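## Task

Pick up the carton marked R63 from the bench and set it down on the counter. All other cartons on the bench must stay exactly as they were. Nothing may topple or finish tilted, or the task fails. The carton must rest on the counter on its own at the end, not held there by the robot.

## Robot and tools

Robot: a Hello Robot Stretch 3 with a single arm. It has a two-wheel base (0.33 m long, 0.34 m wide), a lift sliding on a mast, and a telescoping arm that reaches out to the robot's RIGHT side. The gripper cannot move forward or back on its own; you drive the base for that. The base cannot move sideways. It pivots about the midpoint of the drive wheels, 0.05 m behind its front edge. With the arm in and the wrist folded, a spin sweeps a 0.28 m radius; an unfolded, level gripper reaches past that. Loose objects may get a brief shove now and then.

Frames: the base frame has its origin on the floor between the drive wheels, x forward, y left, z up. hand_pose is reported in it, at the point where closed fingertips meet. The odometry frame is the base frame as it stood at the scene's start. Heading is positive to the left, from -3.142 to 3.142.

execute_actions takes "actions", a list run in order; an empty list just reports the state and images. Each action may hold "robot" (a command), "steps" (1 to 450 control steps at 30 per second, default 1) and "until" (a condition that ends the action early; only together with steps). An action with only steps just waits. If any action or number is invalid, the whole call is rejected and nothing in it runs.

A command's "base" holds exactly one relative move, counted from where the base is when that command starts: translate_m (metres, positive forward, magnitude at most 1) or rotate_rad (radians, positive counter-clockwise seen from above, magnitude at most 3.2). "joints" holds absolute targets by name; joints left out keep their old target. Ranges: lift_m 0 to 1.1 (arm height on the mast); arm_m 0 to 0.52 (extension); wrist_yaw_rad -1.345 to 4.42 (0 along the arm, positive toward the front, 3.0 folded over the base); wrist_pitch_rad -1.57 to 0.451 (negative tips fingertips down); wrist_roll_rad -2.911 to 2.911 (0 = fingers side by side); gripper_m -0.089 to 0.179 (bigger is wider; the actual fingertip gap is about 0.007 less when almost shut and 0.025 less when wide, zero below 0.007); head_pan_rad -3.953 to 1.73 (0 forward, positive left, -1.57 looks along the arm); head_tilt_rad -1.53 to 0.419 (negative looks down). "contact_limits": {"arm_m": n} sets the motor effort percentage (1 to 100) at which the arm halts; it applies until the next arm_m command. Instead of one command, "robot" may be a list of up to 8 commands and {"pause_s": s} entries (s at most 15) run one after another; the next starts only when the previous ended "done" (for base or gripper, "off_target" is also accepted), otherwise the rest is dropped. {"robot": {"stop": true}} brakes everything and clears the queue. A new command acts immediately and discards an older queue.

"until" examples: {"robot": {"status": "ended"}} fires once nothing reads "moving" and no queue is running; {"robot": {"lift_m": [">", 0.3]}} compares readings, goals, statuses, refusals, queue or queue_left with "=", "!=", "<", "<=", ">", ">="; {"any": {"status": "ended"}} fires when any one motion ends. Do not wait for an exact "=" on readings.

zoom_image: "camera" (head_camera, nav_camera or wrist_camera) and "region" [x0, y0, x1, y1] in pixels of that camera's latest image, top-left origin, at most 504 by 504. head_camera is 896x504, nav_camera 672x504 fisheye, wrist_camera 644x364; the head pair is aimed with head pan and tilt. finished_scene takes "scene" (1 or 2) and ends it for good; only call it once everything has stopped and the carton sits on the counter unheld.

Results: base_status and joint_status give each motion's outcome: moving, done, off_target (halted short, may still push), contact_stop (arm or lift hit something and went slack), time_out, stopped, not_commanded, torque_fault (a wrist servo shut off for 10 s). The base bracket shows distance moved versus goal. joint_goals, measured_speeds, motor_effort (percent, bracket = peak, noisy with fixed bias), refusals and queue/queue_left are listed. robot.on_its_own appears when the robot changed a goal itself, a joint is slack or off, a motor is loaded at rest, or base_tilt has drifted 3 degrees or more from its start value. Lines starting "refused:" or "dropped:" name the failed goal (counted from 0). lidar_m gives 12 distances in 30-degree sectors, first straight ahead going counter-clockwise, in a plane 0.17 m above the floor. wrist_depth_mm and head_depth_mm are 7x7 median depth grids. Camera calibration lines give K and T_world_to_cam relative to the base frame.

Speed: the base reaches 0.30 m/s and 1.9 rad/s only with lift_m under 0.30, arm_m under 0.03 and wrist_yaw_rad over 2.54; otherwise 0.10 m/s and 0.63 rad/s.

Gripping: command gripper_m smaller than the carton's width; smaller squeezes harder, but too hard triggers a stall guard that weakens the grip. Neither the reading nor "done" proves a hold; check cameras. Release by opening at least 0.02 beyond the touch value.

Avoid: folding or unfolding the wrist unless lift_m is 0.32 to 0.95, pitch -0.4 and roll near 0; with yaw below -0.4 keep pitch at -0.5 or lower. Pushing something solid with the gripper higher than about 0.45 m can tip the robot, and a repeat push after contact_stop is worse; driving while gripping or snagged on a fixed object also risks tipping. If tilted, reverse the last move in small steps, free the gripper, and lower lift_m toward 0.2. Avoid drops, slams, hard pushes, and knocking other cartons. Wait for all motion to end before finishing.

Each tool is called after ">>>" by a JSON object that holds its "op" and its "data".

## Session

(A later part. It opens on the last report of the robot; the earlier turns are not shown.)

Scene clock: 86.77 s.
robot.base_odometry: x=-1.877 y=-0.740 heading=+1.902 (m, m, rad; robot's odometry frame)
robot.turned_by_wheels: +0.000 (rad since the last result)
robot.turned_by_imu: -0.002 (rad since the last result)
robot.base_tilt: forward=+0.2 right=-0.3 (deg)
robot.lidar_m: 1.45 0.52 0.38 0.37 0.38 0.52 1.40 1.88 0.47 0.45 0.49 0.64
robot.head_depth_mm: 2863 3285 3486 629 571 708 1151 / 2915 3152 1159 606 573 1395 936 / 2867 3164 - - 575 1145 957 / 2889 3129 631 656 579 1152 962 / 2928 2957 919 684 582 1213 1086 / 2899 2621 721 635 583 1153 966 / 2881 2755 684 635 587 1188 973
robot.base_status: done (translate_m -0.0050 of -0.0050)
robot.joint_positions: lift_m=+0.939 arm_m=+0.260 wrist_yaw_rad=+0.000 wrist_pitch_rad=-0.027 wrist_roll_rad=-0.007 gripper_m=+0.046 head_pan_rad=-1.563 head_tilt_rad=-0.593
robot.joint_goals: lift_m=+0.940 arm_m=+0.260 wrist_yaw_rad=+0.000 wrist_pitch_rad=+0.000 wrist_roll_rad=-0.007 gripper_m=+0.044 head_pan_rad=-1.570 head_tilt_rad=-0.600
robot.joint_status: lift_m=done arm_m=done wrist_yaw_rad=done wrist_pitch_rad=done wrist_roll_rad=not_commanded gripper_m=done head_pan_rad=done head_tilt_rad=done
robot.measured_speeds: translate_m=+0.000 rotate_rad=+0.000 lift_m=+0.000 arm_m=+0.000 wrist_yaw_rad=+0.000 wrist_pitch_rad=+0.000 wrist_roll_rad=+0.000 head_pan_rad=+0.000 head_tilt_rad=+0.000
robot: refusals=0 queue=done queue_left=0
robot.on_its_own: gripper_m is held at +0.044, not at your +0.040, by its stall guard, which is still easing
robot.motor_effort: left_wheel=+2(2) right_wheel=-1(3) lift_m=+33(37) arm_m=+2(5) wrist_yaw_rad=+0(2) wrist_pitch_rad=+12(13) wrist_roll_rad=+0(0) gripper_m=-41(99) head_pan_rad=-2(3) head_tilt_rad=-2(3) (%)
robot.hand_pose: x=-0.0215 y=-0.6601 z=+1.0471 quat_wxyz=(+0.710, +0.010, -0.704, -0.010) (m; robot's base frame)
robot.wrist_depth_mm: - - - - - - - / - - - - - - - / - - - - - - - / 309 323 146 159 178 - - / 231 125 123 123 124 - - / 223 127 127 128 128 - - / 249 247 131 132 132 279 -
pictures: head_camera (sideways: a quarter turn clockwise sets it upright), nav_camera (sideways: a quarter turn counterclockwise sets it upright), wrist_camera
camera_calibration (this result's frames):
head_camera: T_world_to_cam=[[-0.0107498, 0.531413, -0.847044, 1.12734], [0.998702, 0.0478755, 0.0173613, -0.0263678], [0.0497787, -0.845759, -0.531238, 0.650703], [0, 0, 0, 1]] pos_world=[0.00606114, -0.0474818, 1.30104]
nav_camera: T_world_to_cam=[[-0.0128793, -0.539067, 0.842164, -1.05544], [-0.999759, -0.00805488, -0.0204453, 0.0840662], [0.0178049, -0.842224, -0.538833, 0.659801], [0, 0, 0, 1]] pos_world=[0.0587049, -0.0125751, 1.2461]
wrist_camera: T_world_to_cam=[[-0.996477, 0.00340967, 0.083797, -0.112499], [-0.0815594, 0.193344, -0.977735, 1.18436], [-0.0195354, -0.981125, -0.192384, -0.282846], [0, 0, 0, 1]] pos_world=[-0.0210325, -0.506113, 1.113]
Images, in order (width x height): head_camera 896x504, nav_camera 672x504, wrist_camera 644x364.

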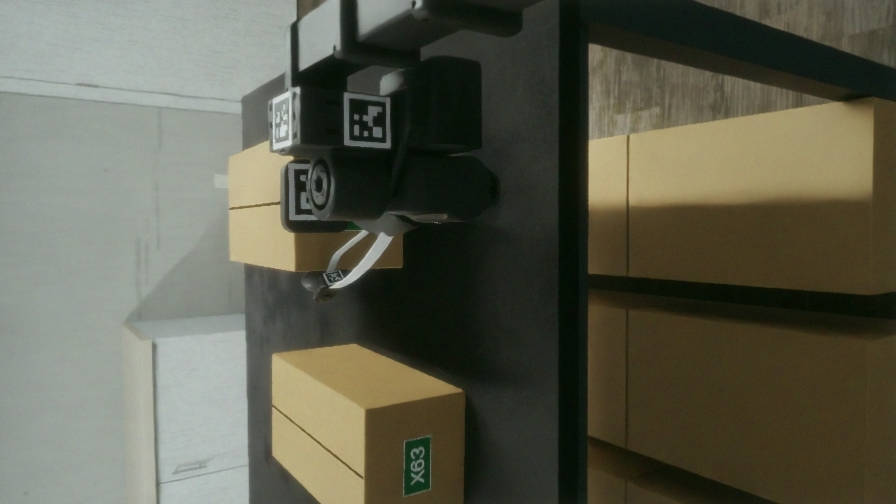

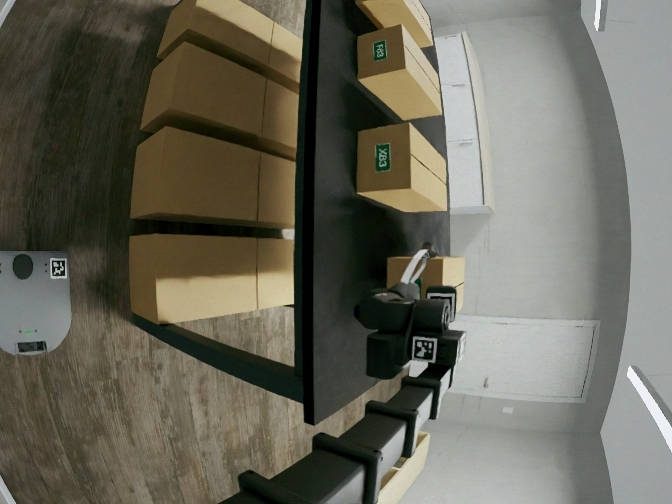

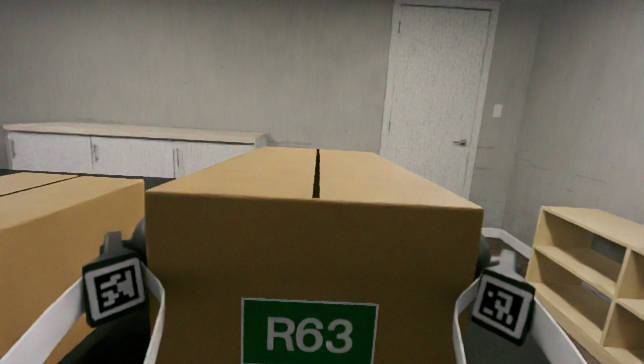

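>>> {"op": "execute_actions", "data": {"actions": [{"robot":[{"base":{"translate_m":-0.6},"joints":{"arm_m":0,"head_pan_rad":0,"head_tilt_rad":-0.8}},{"base":{"rotate_rad":-1.61}},{"base":{"translate_m":0.8}},{"base":{"translate_m":0.85}},{"base":{"rotate_rad":1.22}}],"steps":450,"until":{"robot":{"status":"ended"}}},{"steps":450,"until":{"robot":{"status":"ended"}}},{"steps":450,"until":{"robot":{"status":"ended"}}}]}}

Scene clock: 127.70 s.
robot.base_odometry: x=-0.101 y=-0.832 heading=+1.512 (m, m, rad; robot's odometry frame)
robot.turned_by_wheels: -0.390 (rad since the last result)
robot.turned_by_imu: -0.388 (rad since the last result)
robot.base_tilt: forward=+0.2 right=-0.3 (deg)
robot.lidar_m: 1.93 0.76 0.52 0.79 2.01 1.54 0.90 0.82 1.12 1.77 1.74 1.62
robot.head_depth_mm: 1591 1728 1928 1781 1494 1277 1120 / 1852 2081 2177 1804 1506 1273 1122 / 2245 2531 2256 1817 1504 1291 1131 / 3153 2910 2291 1814 1523 1288 1129 / 3219 3048 2288 1851 1521 1297 1134 / 3109 3118 2316 1828 1518 1300 1134 / 3020 3118 2315 1837 1521 1303 1123
robot.base_status: done (rotate_rad +1.2199 of +1.2200)
robot.joint_positions: lift_m=+0.939 arm_m=+0.001 wrist_yaw_rad=+0.000 wrist_pitch_rad=-0.028 wrist_roll_rad=-0.007 gripper_m=+0.104 head_pan_rad=-0.007 head_tilt_rad=-0.790
robot.joint_goals: lift_m=+0.940 arm_m=+0.000 wrist_yaw_rad=+0.000 wrist_pitch_rad=+0.000 wrist_roll_rad=-0.007 gripper_m=+0.103 head_pan_rad=+0.000 head_tilt_rad=-0.800
robot.joint_status: lift_m=done arm_m=done wrist_yaw_rad=done wrist_pitch_rad=done wrist_roll_rad=not_commanded gripper_m=done head_pan_rad=done head_tilt_rad=done
robot.measured_speeds: translate_m=+0.000 rotate_rad=+0.000 lift_m=+0.000 arm_m=+0.000 wrist_yaw_rad=+0.000 wrist_pitch_rad=+0.000 wrist_roll_rad=+0.000 head_pan_rad=+0.000 head_tilt_rad=+0.000
robot: refusals=0 queue=done queue_left=0
robot.on_its_own: gripper_m is held at +0.103, not at your +0.040, by its stall guard, which is not easing now
robot.motor_effort: left_wheel=-2(5) right_wheel=+3(6) lift_m=+33(33) arm_m=-4(10) wrist_yaw_rad=+0(0) wrist_pitch_rad=+13(13) wrist_roll_rad=+0(0) gripper_m=-21(43) head_pan_rad=+3(32) head_tilt_rad=-3(18) (%)
robot.hand_pose: x=-0.0215 y=-0.4016 z=+1.0469 quat_wxyz=(+0.710, +0.010, -0.704, -0.010) (m; robot's base frame)
robot.wrist_depth_mm: - - - - - - 918 / - - - - - - 923 / - - - - - - 940 / - - 148 162 183 - 917 / - 125 124 124 124 - 935 / - 127 127 128 128 - 889 / - - 131 131 132 885 768
pictures: head_camera (sideways: a quarter turn clockwise sets it upright), nav_camera (sideways: a quarter turn counterclockwise sets it upright), wrist_camera
camera_calibration (this result's frames):
head_camera: T_world_to_cam=[[-0.686935, -0.00179192, -0.726716, 0.974605], [-0.0289324, 0.999272, 0.0248846, -0.0298883], [0.726142, 0.0381198, -0.686487, 0.848536], [0, 0, 0, 1]] pos_world=[0.0524676, -0.000733047, 1.29151]
nav_camera: T_world_to_cam=[[0.69314, -0.02194, 0.720469, -0.901112], [-0.0107333, -0.99974, -0.0201182, 0.0776022], [0.720723, 0.00621175, -0.693195, 0.856317], [0, 0, 0, 1]] pos_world=[0.00826185, 0.0524924, 1.24438]
wrist_camera: T_world_to_cam=[[-0.996477, 0.00335324, 0.0837998, -0.113392], [-0.0815597, 0.194011, -0.977603, 1.13433], [-0.0195362, -0.980994, -0.193054, -0.0284657], [0, 0, 0, 1]] pos_world=[-0.0210326, -0.247617, 1.11294]
Images, in order (width x height): head_camera 896x504, nav_camera 672x504, wrist_camera 644x364.

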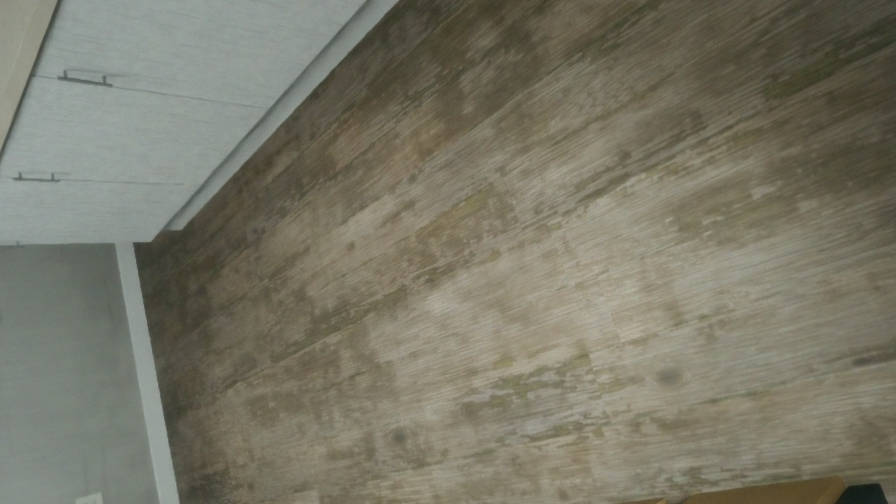

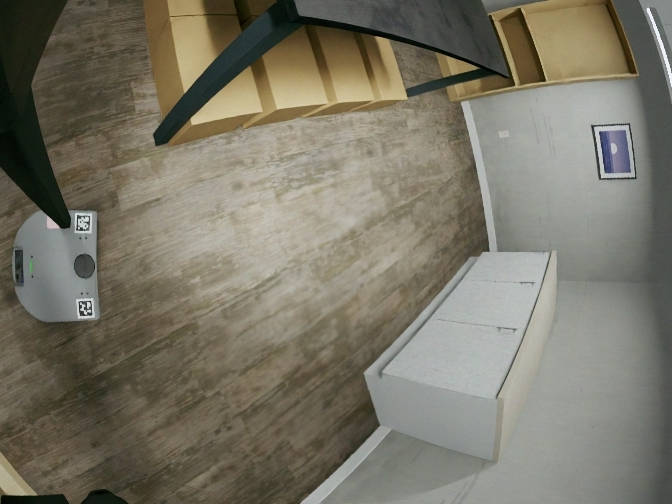

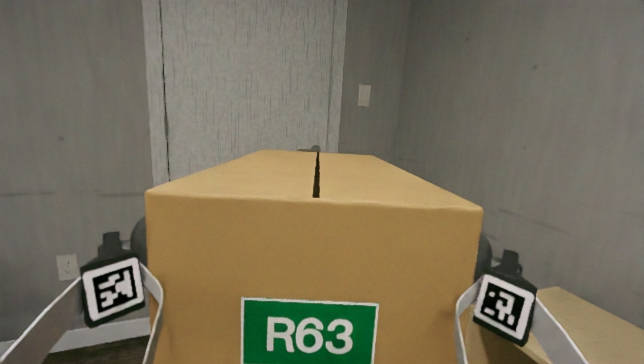

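>>> {"op": "execute_actions", "data": {"actions": [{"robot":[{"base":{"translate_m":0.75},"joints":{"head_pan_rad":-1.4,"lift_m":0.97}},{"base":{"translate_m":0.75}},{"base":{"rotate_rad":0.4}},{"joints":{"arm_m":0.3}}],"steps":450,"until":{"robot":{"status":"ended"}}},{"steps":450,"until":{"robot":{"status":"ended"}}}]}}

Scene clock: 154.03 s.
robot.base_odometry: x=-0.014 y=+0.665 heading=+1.912 (m, m, rad; robot's odometry frame)
robot.turned_by_wheels: +0.400 (rad since the last result)
robot.turned_by_imu: +0.394 (rad since the last result)
robot.base_tilt: forward=+0.2 right=-0.3 (deg)
robot.lidar_m: 2.17 2.06 0.88 0.85 0.90 1.23 2.23 1.70 0.63 0.61 0.63 0.87
robot.head_depth_mm: 940 - 648 750 928 1231 1116 / 694 617 665 779 968 1241 1122 / 1025 835 683 804 1009 1269 1123 / 1055 874 708 831 1050 1294 1122 / 1082 885 715 857 1100 1301 1133 / 1114 893 748 893 1149 1302 1137 / 1128 907 756 927 1223 1309 1145
robot.base_status: done (rotate_rad +0.3999 of +0.4000)
robot.joint_positions: lift_m=+0.969 arm_m=+0.300 wrist_yaw_rad=+0.000 wrist_pitch_rad=-0.028 wrist_roll_rad=-0.007 gripper_m=+0.104 head_pan_rad=-1.393 head_tilt_rad=-0.790
robot.joint_goals: lift_m=+0.970 arm_m=+0.300 wrist_yaw_rad=+0.000 wrist_pitch_rad=+0.000 wrist_roll_rad=-0.007 gripper_m=+0.103 head_pan_rad=-1.400 head_tilt_rad=-0.800
robot.joint_status: lift_m=done arm_m=done wrist_yaw_rad=done wrist_pitch_rad=done wrist_roll_rad=not_commanded gripper_m=done head_pan_rad=done head_tilt_rad=done
robot.measured_speeds: translate_m=+0.000 rotate_rad=+0.000 lift_m=+0.000 arm_m=+0.000 wrist_yaw_rad=+0.000 wrist_pitch_rad=+0.000 wrist_roll_rad=+0.000 head_pan_rad=+0.000 head_tilt_rad=+0.000
robot: refusals=0 queue=done queue_left=0
robot.on_its_own: gripper_m is held at +0.103, not at your +0.040, by its stall guard, which is not easing now
robot.motor_effort: left_wheel=-3(7) right_wheel=+3(7) lift_m=+33(32) arm_m=+2(1) wrist_yaw_rad=+1(0) wrist_pitch_rad=+13(13) wrist_roll_rad=+0(0) gripper_m=-20(20) head_pan_rad=-3(30) head_tilt_rad=-4(4) (%)
robot.hand_pose: x=-0.0215 y=-0.7001 z=+1.0768 quat_wxyz=(+0.710, +0.010, -0.704, -0.010) (m; robot's base frame)
robot.wrist_depth_mm: 627 624 615 624 612 611 609 / 644 652 637 630 634 635 627 / 675 670 660 659 653 658 651 / 698 681 148 163 183 679 673 / 541 125 123 124 124 699 708 / 393 127 127 128 128 718 736 / 297 286 131 131 132 327 763
pictures: head_camera (sideways: a quarter turn clockwise sets it upright), nav_camera (sideways: a quarter turn counterclockwise sets it upright), wrist_camera
camera_calibration (this result's frames):
head_camera: T_world_to_cam=[[-0.127926, 0.675042, -0.726604, 0.971049], [0.976967, 0.211935, 0.0248905, -0.036032], [0.170795, -0.706684, -0.686605, 0.852078], [0, 0, 0, 1]] pos_world=[0.0138937, -0.0457121, 1.29151]
nav_camera: T_world_to_cam=[[0.105737, -0.685498, 0.720356, -0.897381], [-0.984711, -0.173031, -0.0201176, 0.0835427], [0.138434, -0.707215, -0.693313, 0.860022], [0, 0, 0, 1]] pos_world=[0.0580951, 0.00752347, 1.24438]
wrist_camera: T_world_to_cam=[[-0.996477, 0.00332107, 0.0838005, -0.114919], [-0.0815591, 0.194387, -0.977528, 1.22164], [-0.0195362, -0.980919, -0.193431, -0.315024], [0, 0, 0, 1]] pos_world=[-0.0210326, -0.546102, 1.14288]
Images, in order (width x height): head_camera 896x504, nav_camera 672x504, wrist_camera 644x364.

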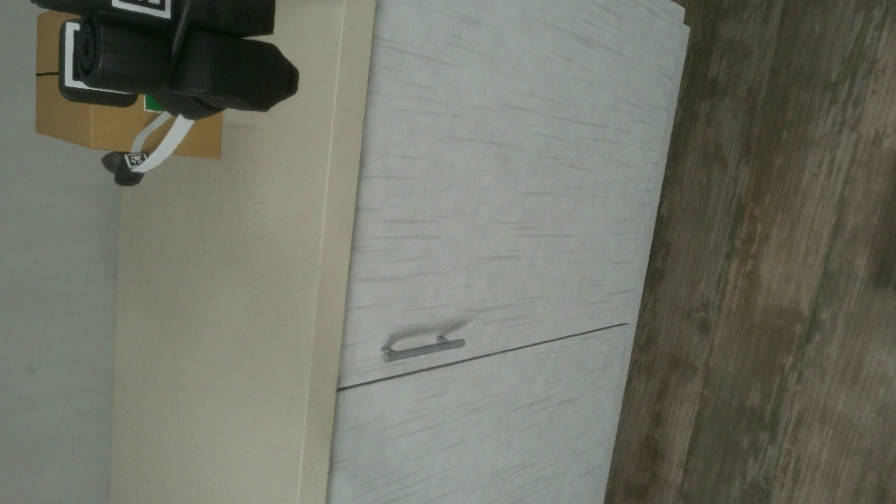

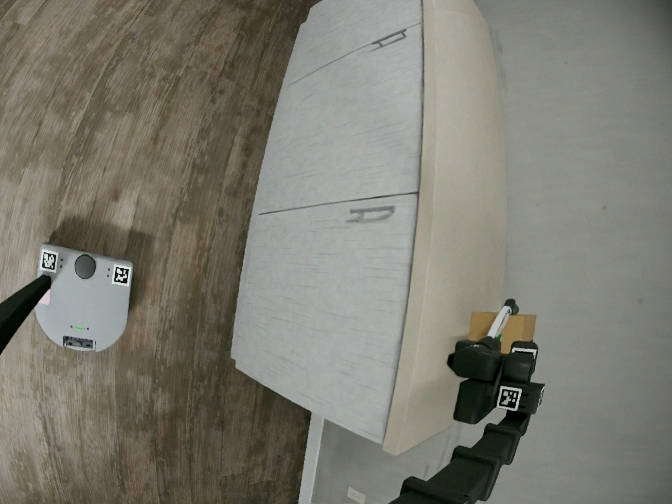

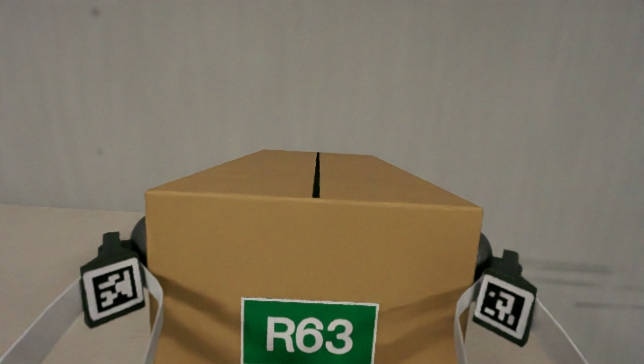

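>>> {"op": "execute_actions", "data": {"actions": [{"robot":[{"base":{"translate_m":0.15},"joints":{"arm_m":0.4}},{"joints":{"lift_m":0.878}}],"steps":450,"until":{"robot":{"status":"ended"}}}]}}

>>> {"op": "execute_actions", "data": {"actions": [{"robot":[{"joints":{"gripper_m":0.179}},{"joints":{"arm_m":0.2}}],"steps":450,"until":{"robot":{"status":"ended"}}}]}}

Scene clock: 165.83 s.
robot.base_odometry: x=-0.064 y=+0.807 heading=+1.912 (m, m, rad; robot's odometry frame)
robot.turned_by_wheels: +0.000 (rad since the last result)
robot.turned_by_imu: -0.001 (rad since the last result)
robot.base_tilt: forward=+0.2 right=-0.3 (deg)
robot.lidar_m: 2.02 1.91 0.88 0.85 0.89 1.23 2.37 1.70 0.63 0.61 0.63 0.87
robot.head_depth_mm: 964 - 645 753 930 1231 1121 / 960 696 660 778 972 1259 1120 / 1034 852 683 804 1014 1263 1128 / 1060 880 709 822 1068 1303 1128 / 1083 891 712 859 1107 1296 1131 / 1105 897 754 898 1164 1316 1142 / 1127 906 758 932 1219 1315 1150
robot.base_status: done (translate_m +0.1500 of +0.1500)
robot.joint_positions: lift_m=+0.879 arm_m=+0.400 wrist_yaw_rad=+0.000 wrist_pitch_rad=+0.011 wrist_roll_rad=-0.007 gripper_m=+0.104 head_pan_rad=-1.393 head_tilt_rad=-0.790
robot.joint_goals: lift_m=+0.878 arm_m=+0.400 wrist_yaw_rad=+0.000 wrist_pitch_rad=+0.000 wrist_roll_rad=-0.007 gripper_m=+0.103 head_pan_rad=-1.400 head_tilt_rad=-0.800
robot.joint_status: lift_m=done arm_m=done wrist_yaw_rad=done wrist_pitch_rad=done wrist_roll_rad=not_commanded gripper_m=done head_pan_rad=done head_tilt_rad=done
robot.measured_speeds: translate_m=+0.000 rotate_rad=+0.000 lift_m=+0.000 arm_m=+0.000 wrist_yaw_rad=+0.000 wrist_pitch_rad=+0.000 wrist_roll_rad=+0.000 head_pan_rad=+0.000 head_tilt_rad=+0.000
robot: refusals=0 queue=done queue_left=0
robot.on_its_own: gripper_m is held at +0.103, not at your +0.040, by its stall guard, which is not easing now
robot.motor_effort: left_wheel=-1(3) right_wheel=+2(6) lift_m=+9(32) arm_m=+3(11) wrist_yaw_rad=+0(1) wrist_pitch_rad=-5(13) wrist_roll_rad=+0(0) gripper_m=-21(20) head_pan_rad=-2(2) head_tilt_rad=-4(3) (%)
robot.hand_pose: x=-0.0215 y=-0.8011 z=+0.9961 quat_wxyz=(+0.710, -0.004, -0.705, +0.003) (m; robot's base frame)
robot.wrist_depth_mm: 543 538 535 535 535 521 529 / 556 554 552 550 546 547 541 / 572 575 562 563 570 556 561 / 587 581 144 156 173 574 573 / 374 125 123 124 124 437 581 / 277 127 127 128 128 302 318 / 194 189 132 132 132 217 235
pictures: head_camera (sideways: a quarter turn clockwise sets it upright), nav_camera (sideways: a quarter turn counterclockwise sets it upright), wrist_camera
camera_calibration (this result's frames):
head_camera: T_world_to_cam=[[-0.127926, 0.675041, -0.726604, 0.971049], [0.976967, 0.211935, 0.0248905, -0.036032], [0.170795, -0.706684, -0.686605, 0.852078], [0, 0, 0, 1]] pos_world=[0.0138937, -0.0457121, 1.29151]
nav_camera: T_world_to_cam=[[0.105737, -0.685497, 0.720356, -0.897381], [-0.984711, -0.173031, -0.0201176, 0.0835427], [0.138434, -0.707215, -0.693313, 0.860022], [0, 0, 0, 1]] pos_world=[0.0580951, 0.00752347, 1.24438]
wrist_camera: T_world_to_cam=[[-0.996476, 0.00659464, 0.0836143, -0.105012], [-0.0815674, 0.155986, -0.984386, 1.13846], [-0.0195343, -0.987737, -0.154898, -0.473587], [0, 0, 0, 1]] pos_world=[-0.0210319, -0.644671, 1.05611]
Images, in order (width x height): head_camera 896x504, nav_camera 672x504, wrist_camera 644x364.

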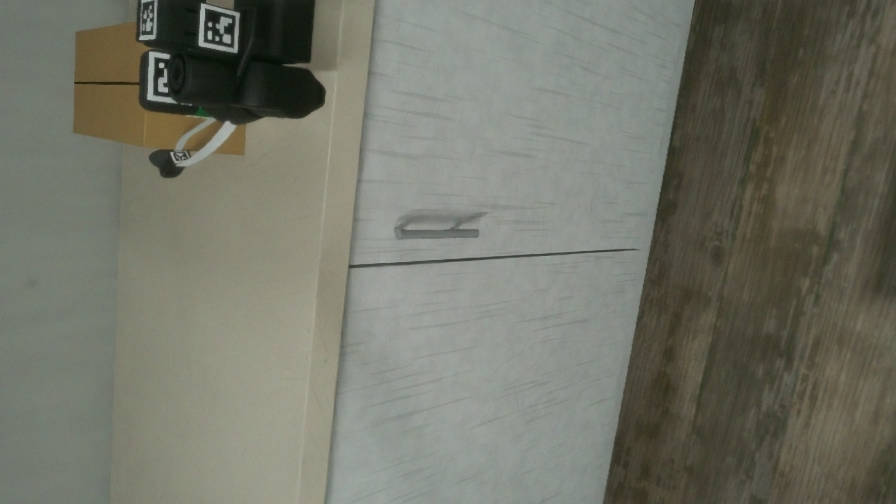

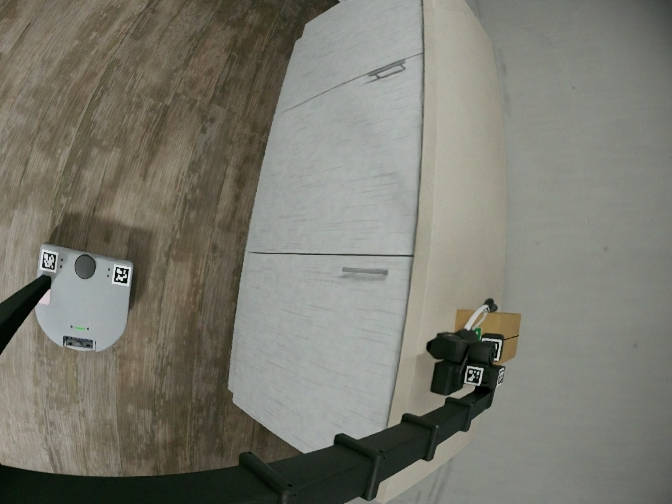

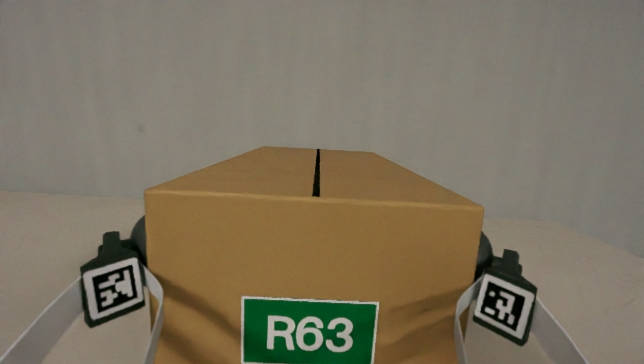

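Scene clock: 169.67 s.
robot.base_odometry: x=-0.064 y=+0.807 heading=+1.912 (m, m, rad; robot's odometry frame)
robot.turned_by_wheels: +0.000 (rad since the last result)
robot.turned_by_imu: -0.001 (rad since the last result)
robot.base_tilt: forward=+0.2 right=-0.2 (deg)
robot.lidar_m: 2.02 1.91 0.88 0.85 0.89 1.23 2.37 1.70 0.63 0.61 0.63 0.87
robot.head_depth_mm: 962 725 - - 932 1227 1116 / 965 710 - 835 969 1258 1120 / 1035 875 679 806 1012 1263 1127 / 1064 882 710 820 1063 1294 1128 / 1088 893 715 862 1104 1308 1137 / 1107 894 748 900 1164 1310 1135 / 1133 904 756 932 1218 1296 1138
robot.base_status: done (translate_m +0.1500 of +0.1500)
robot.joint_positions: lift_m=+0.879 arm_m=+0.200 wrist_yaw_rad=+0.000 wrist_pitch_rad=-0.017 wrist_roll_rad=-0.007 gripper_m=+0.179 head_pan_rad=-1.393 head_tilt_rad=-0.790
robot.joint_goals: lift_m=+0.878 arm_m=+0.200 wrist_yaw_rad=+0.000 wrist_pitch_rad=+0.000 wrist_roll_rad=-0.007 gripper_m=+0.179 head_pan_rad=-1.400 head_tilt_rad=-0.800
robot.joint_status: lift_m=done arm_m=done wrist_yaw_rad=done wrist_pitch_rad=done wrist_roll_rad=not_commanded gripper_m=done head_pan_rad=done head_tilt_rad=done
robot.measured_speeds: translate_m=+0.000 rotate_rad=+0.000 lift_m=+0.000 arm_m=+0.000 wrist_yaw_rad=+0.000 wrist_pitch_rad=+0.000 wrist_roll_rad=+0.000 head_pan_rad=+0.000 head_tilt_rad=+0.000
robot: refusals=0 queue=done queue_left=0
robot.motor_effort: left_wheel=-2(2) right_wheel=+3(2) lift_m=+12(11) arm_m=-4(5) wrist_yaw_rad=+0(0) wrist_pitch_rad=+7(7) wrist_roll_rad=+0(0) gripper_m=+1(84) head_pan_rad=-3(3) head_tilt_rad=-4(4) (%)
robot.hand_pose: x=-0.0215 y=-0.6011 z=+0.9889 quat_wxyz=(+0.710, +0.006, -0.704, -0.006) (m; robot's base frame)
robot.wrist_depth_mm: 723 722 719 714 710 708 698 / 748 735 738 739 731 735 721 / 774 774 766 749 765 745 741 / 567 604 563 323 737 770 781 / 366 362 340 333 398 433 492 / - 254 260 270 277 282 298 / 185 195 200 205 210 206 222
pictures: head_camera (sideways: a quarter turn clockwise sets it upright), nav_camera (sideways: a quarter turn counterclockwise sets it upright), wrist_camera
camera_calibration (this result's frames):
head_camera: T_world_to_cam=[[-0.127926, 0.675041, -0.726604, 0.971049], [0.976967, 0.211935, 0.0248905, -0.036032], [0.170795, -0.706684, -0.686605, 0.852078], [0, 0, 0, 1]] pos_world=[0.0138937, -0.0457121, 1.29151]
nav_camera: T_world_to_cam=[[0.105737, -0.685498, 0.720356, -0.897381], [-0.984711, -0.173031, -0.0201176, 0.0835427], [0.138434, -0.707215, -0.693313, 0.860022], [0, 0, 0, 1]] pos_world=[0.0580951, 0.00752346, 1.24438]
wrist_camera: T_world_to_cam=[[-0.996477, 0.00430217, 0.0837571, -0.107253], [-0.0815606, 0.182913, -0.97974, 1.11183], [-0.0195353, -0.98312, -0.181918, -0.247704], [0, 0, 0, 1]] pos_world=[-0.0210325, -0.446429, 1.05322]
Images, in order (width x height): head_camera 896x504, nav_camera 672x504, wrist_camera 644x364.

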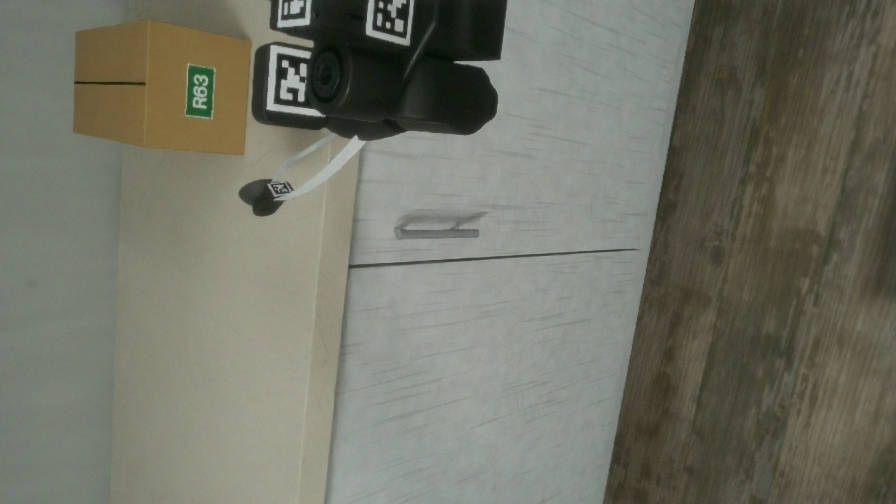

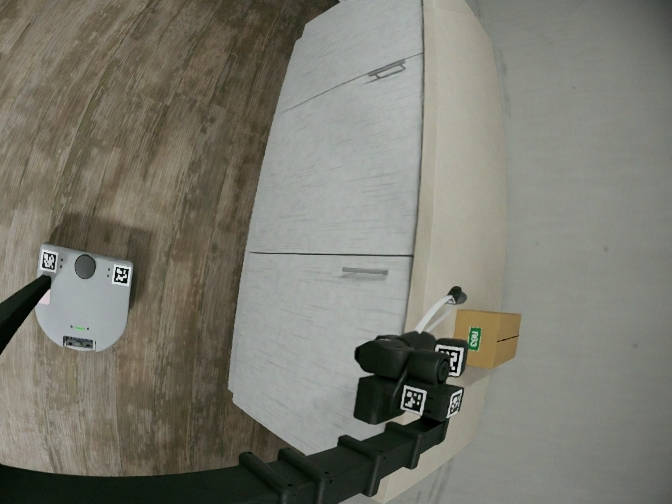

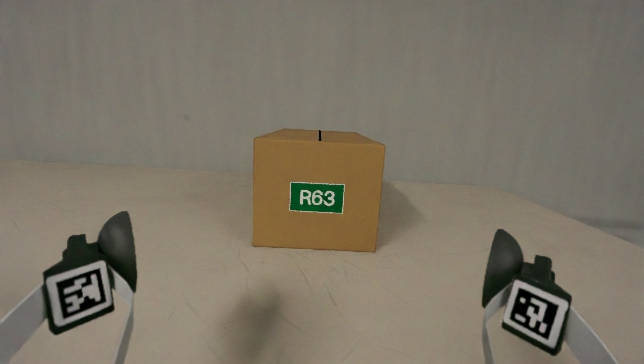

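>>> {"op": "finished_scene", "data": {"scene": 1}}

The scene is finished: the task was done.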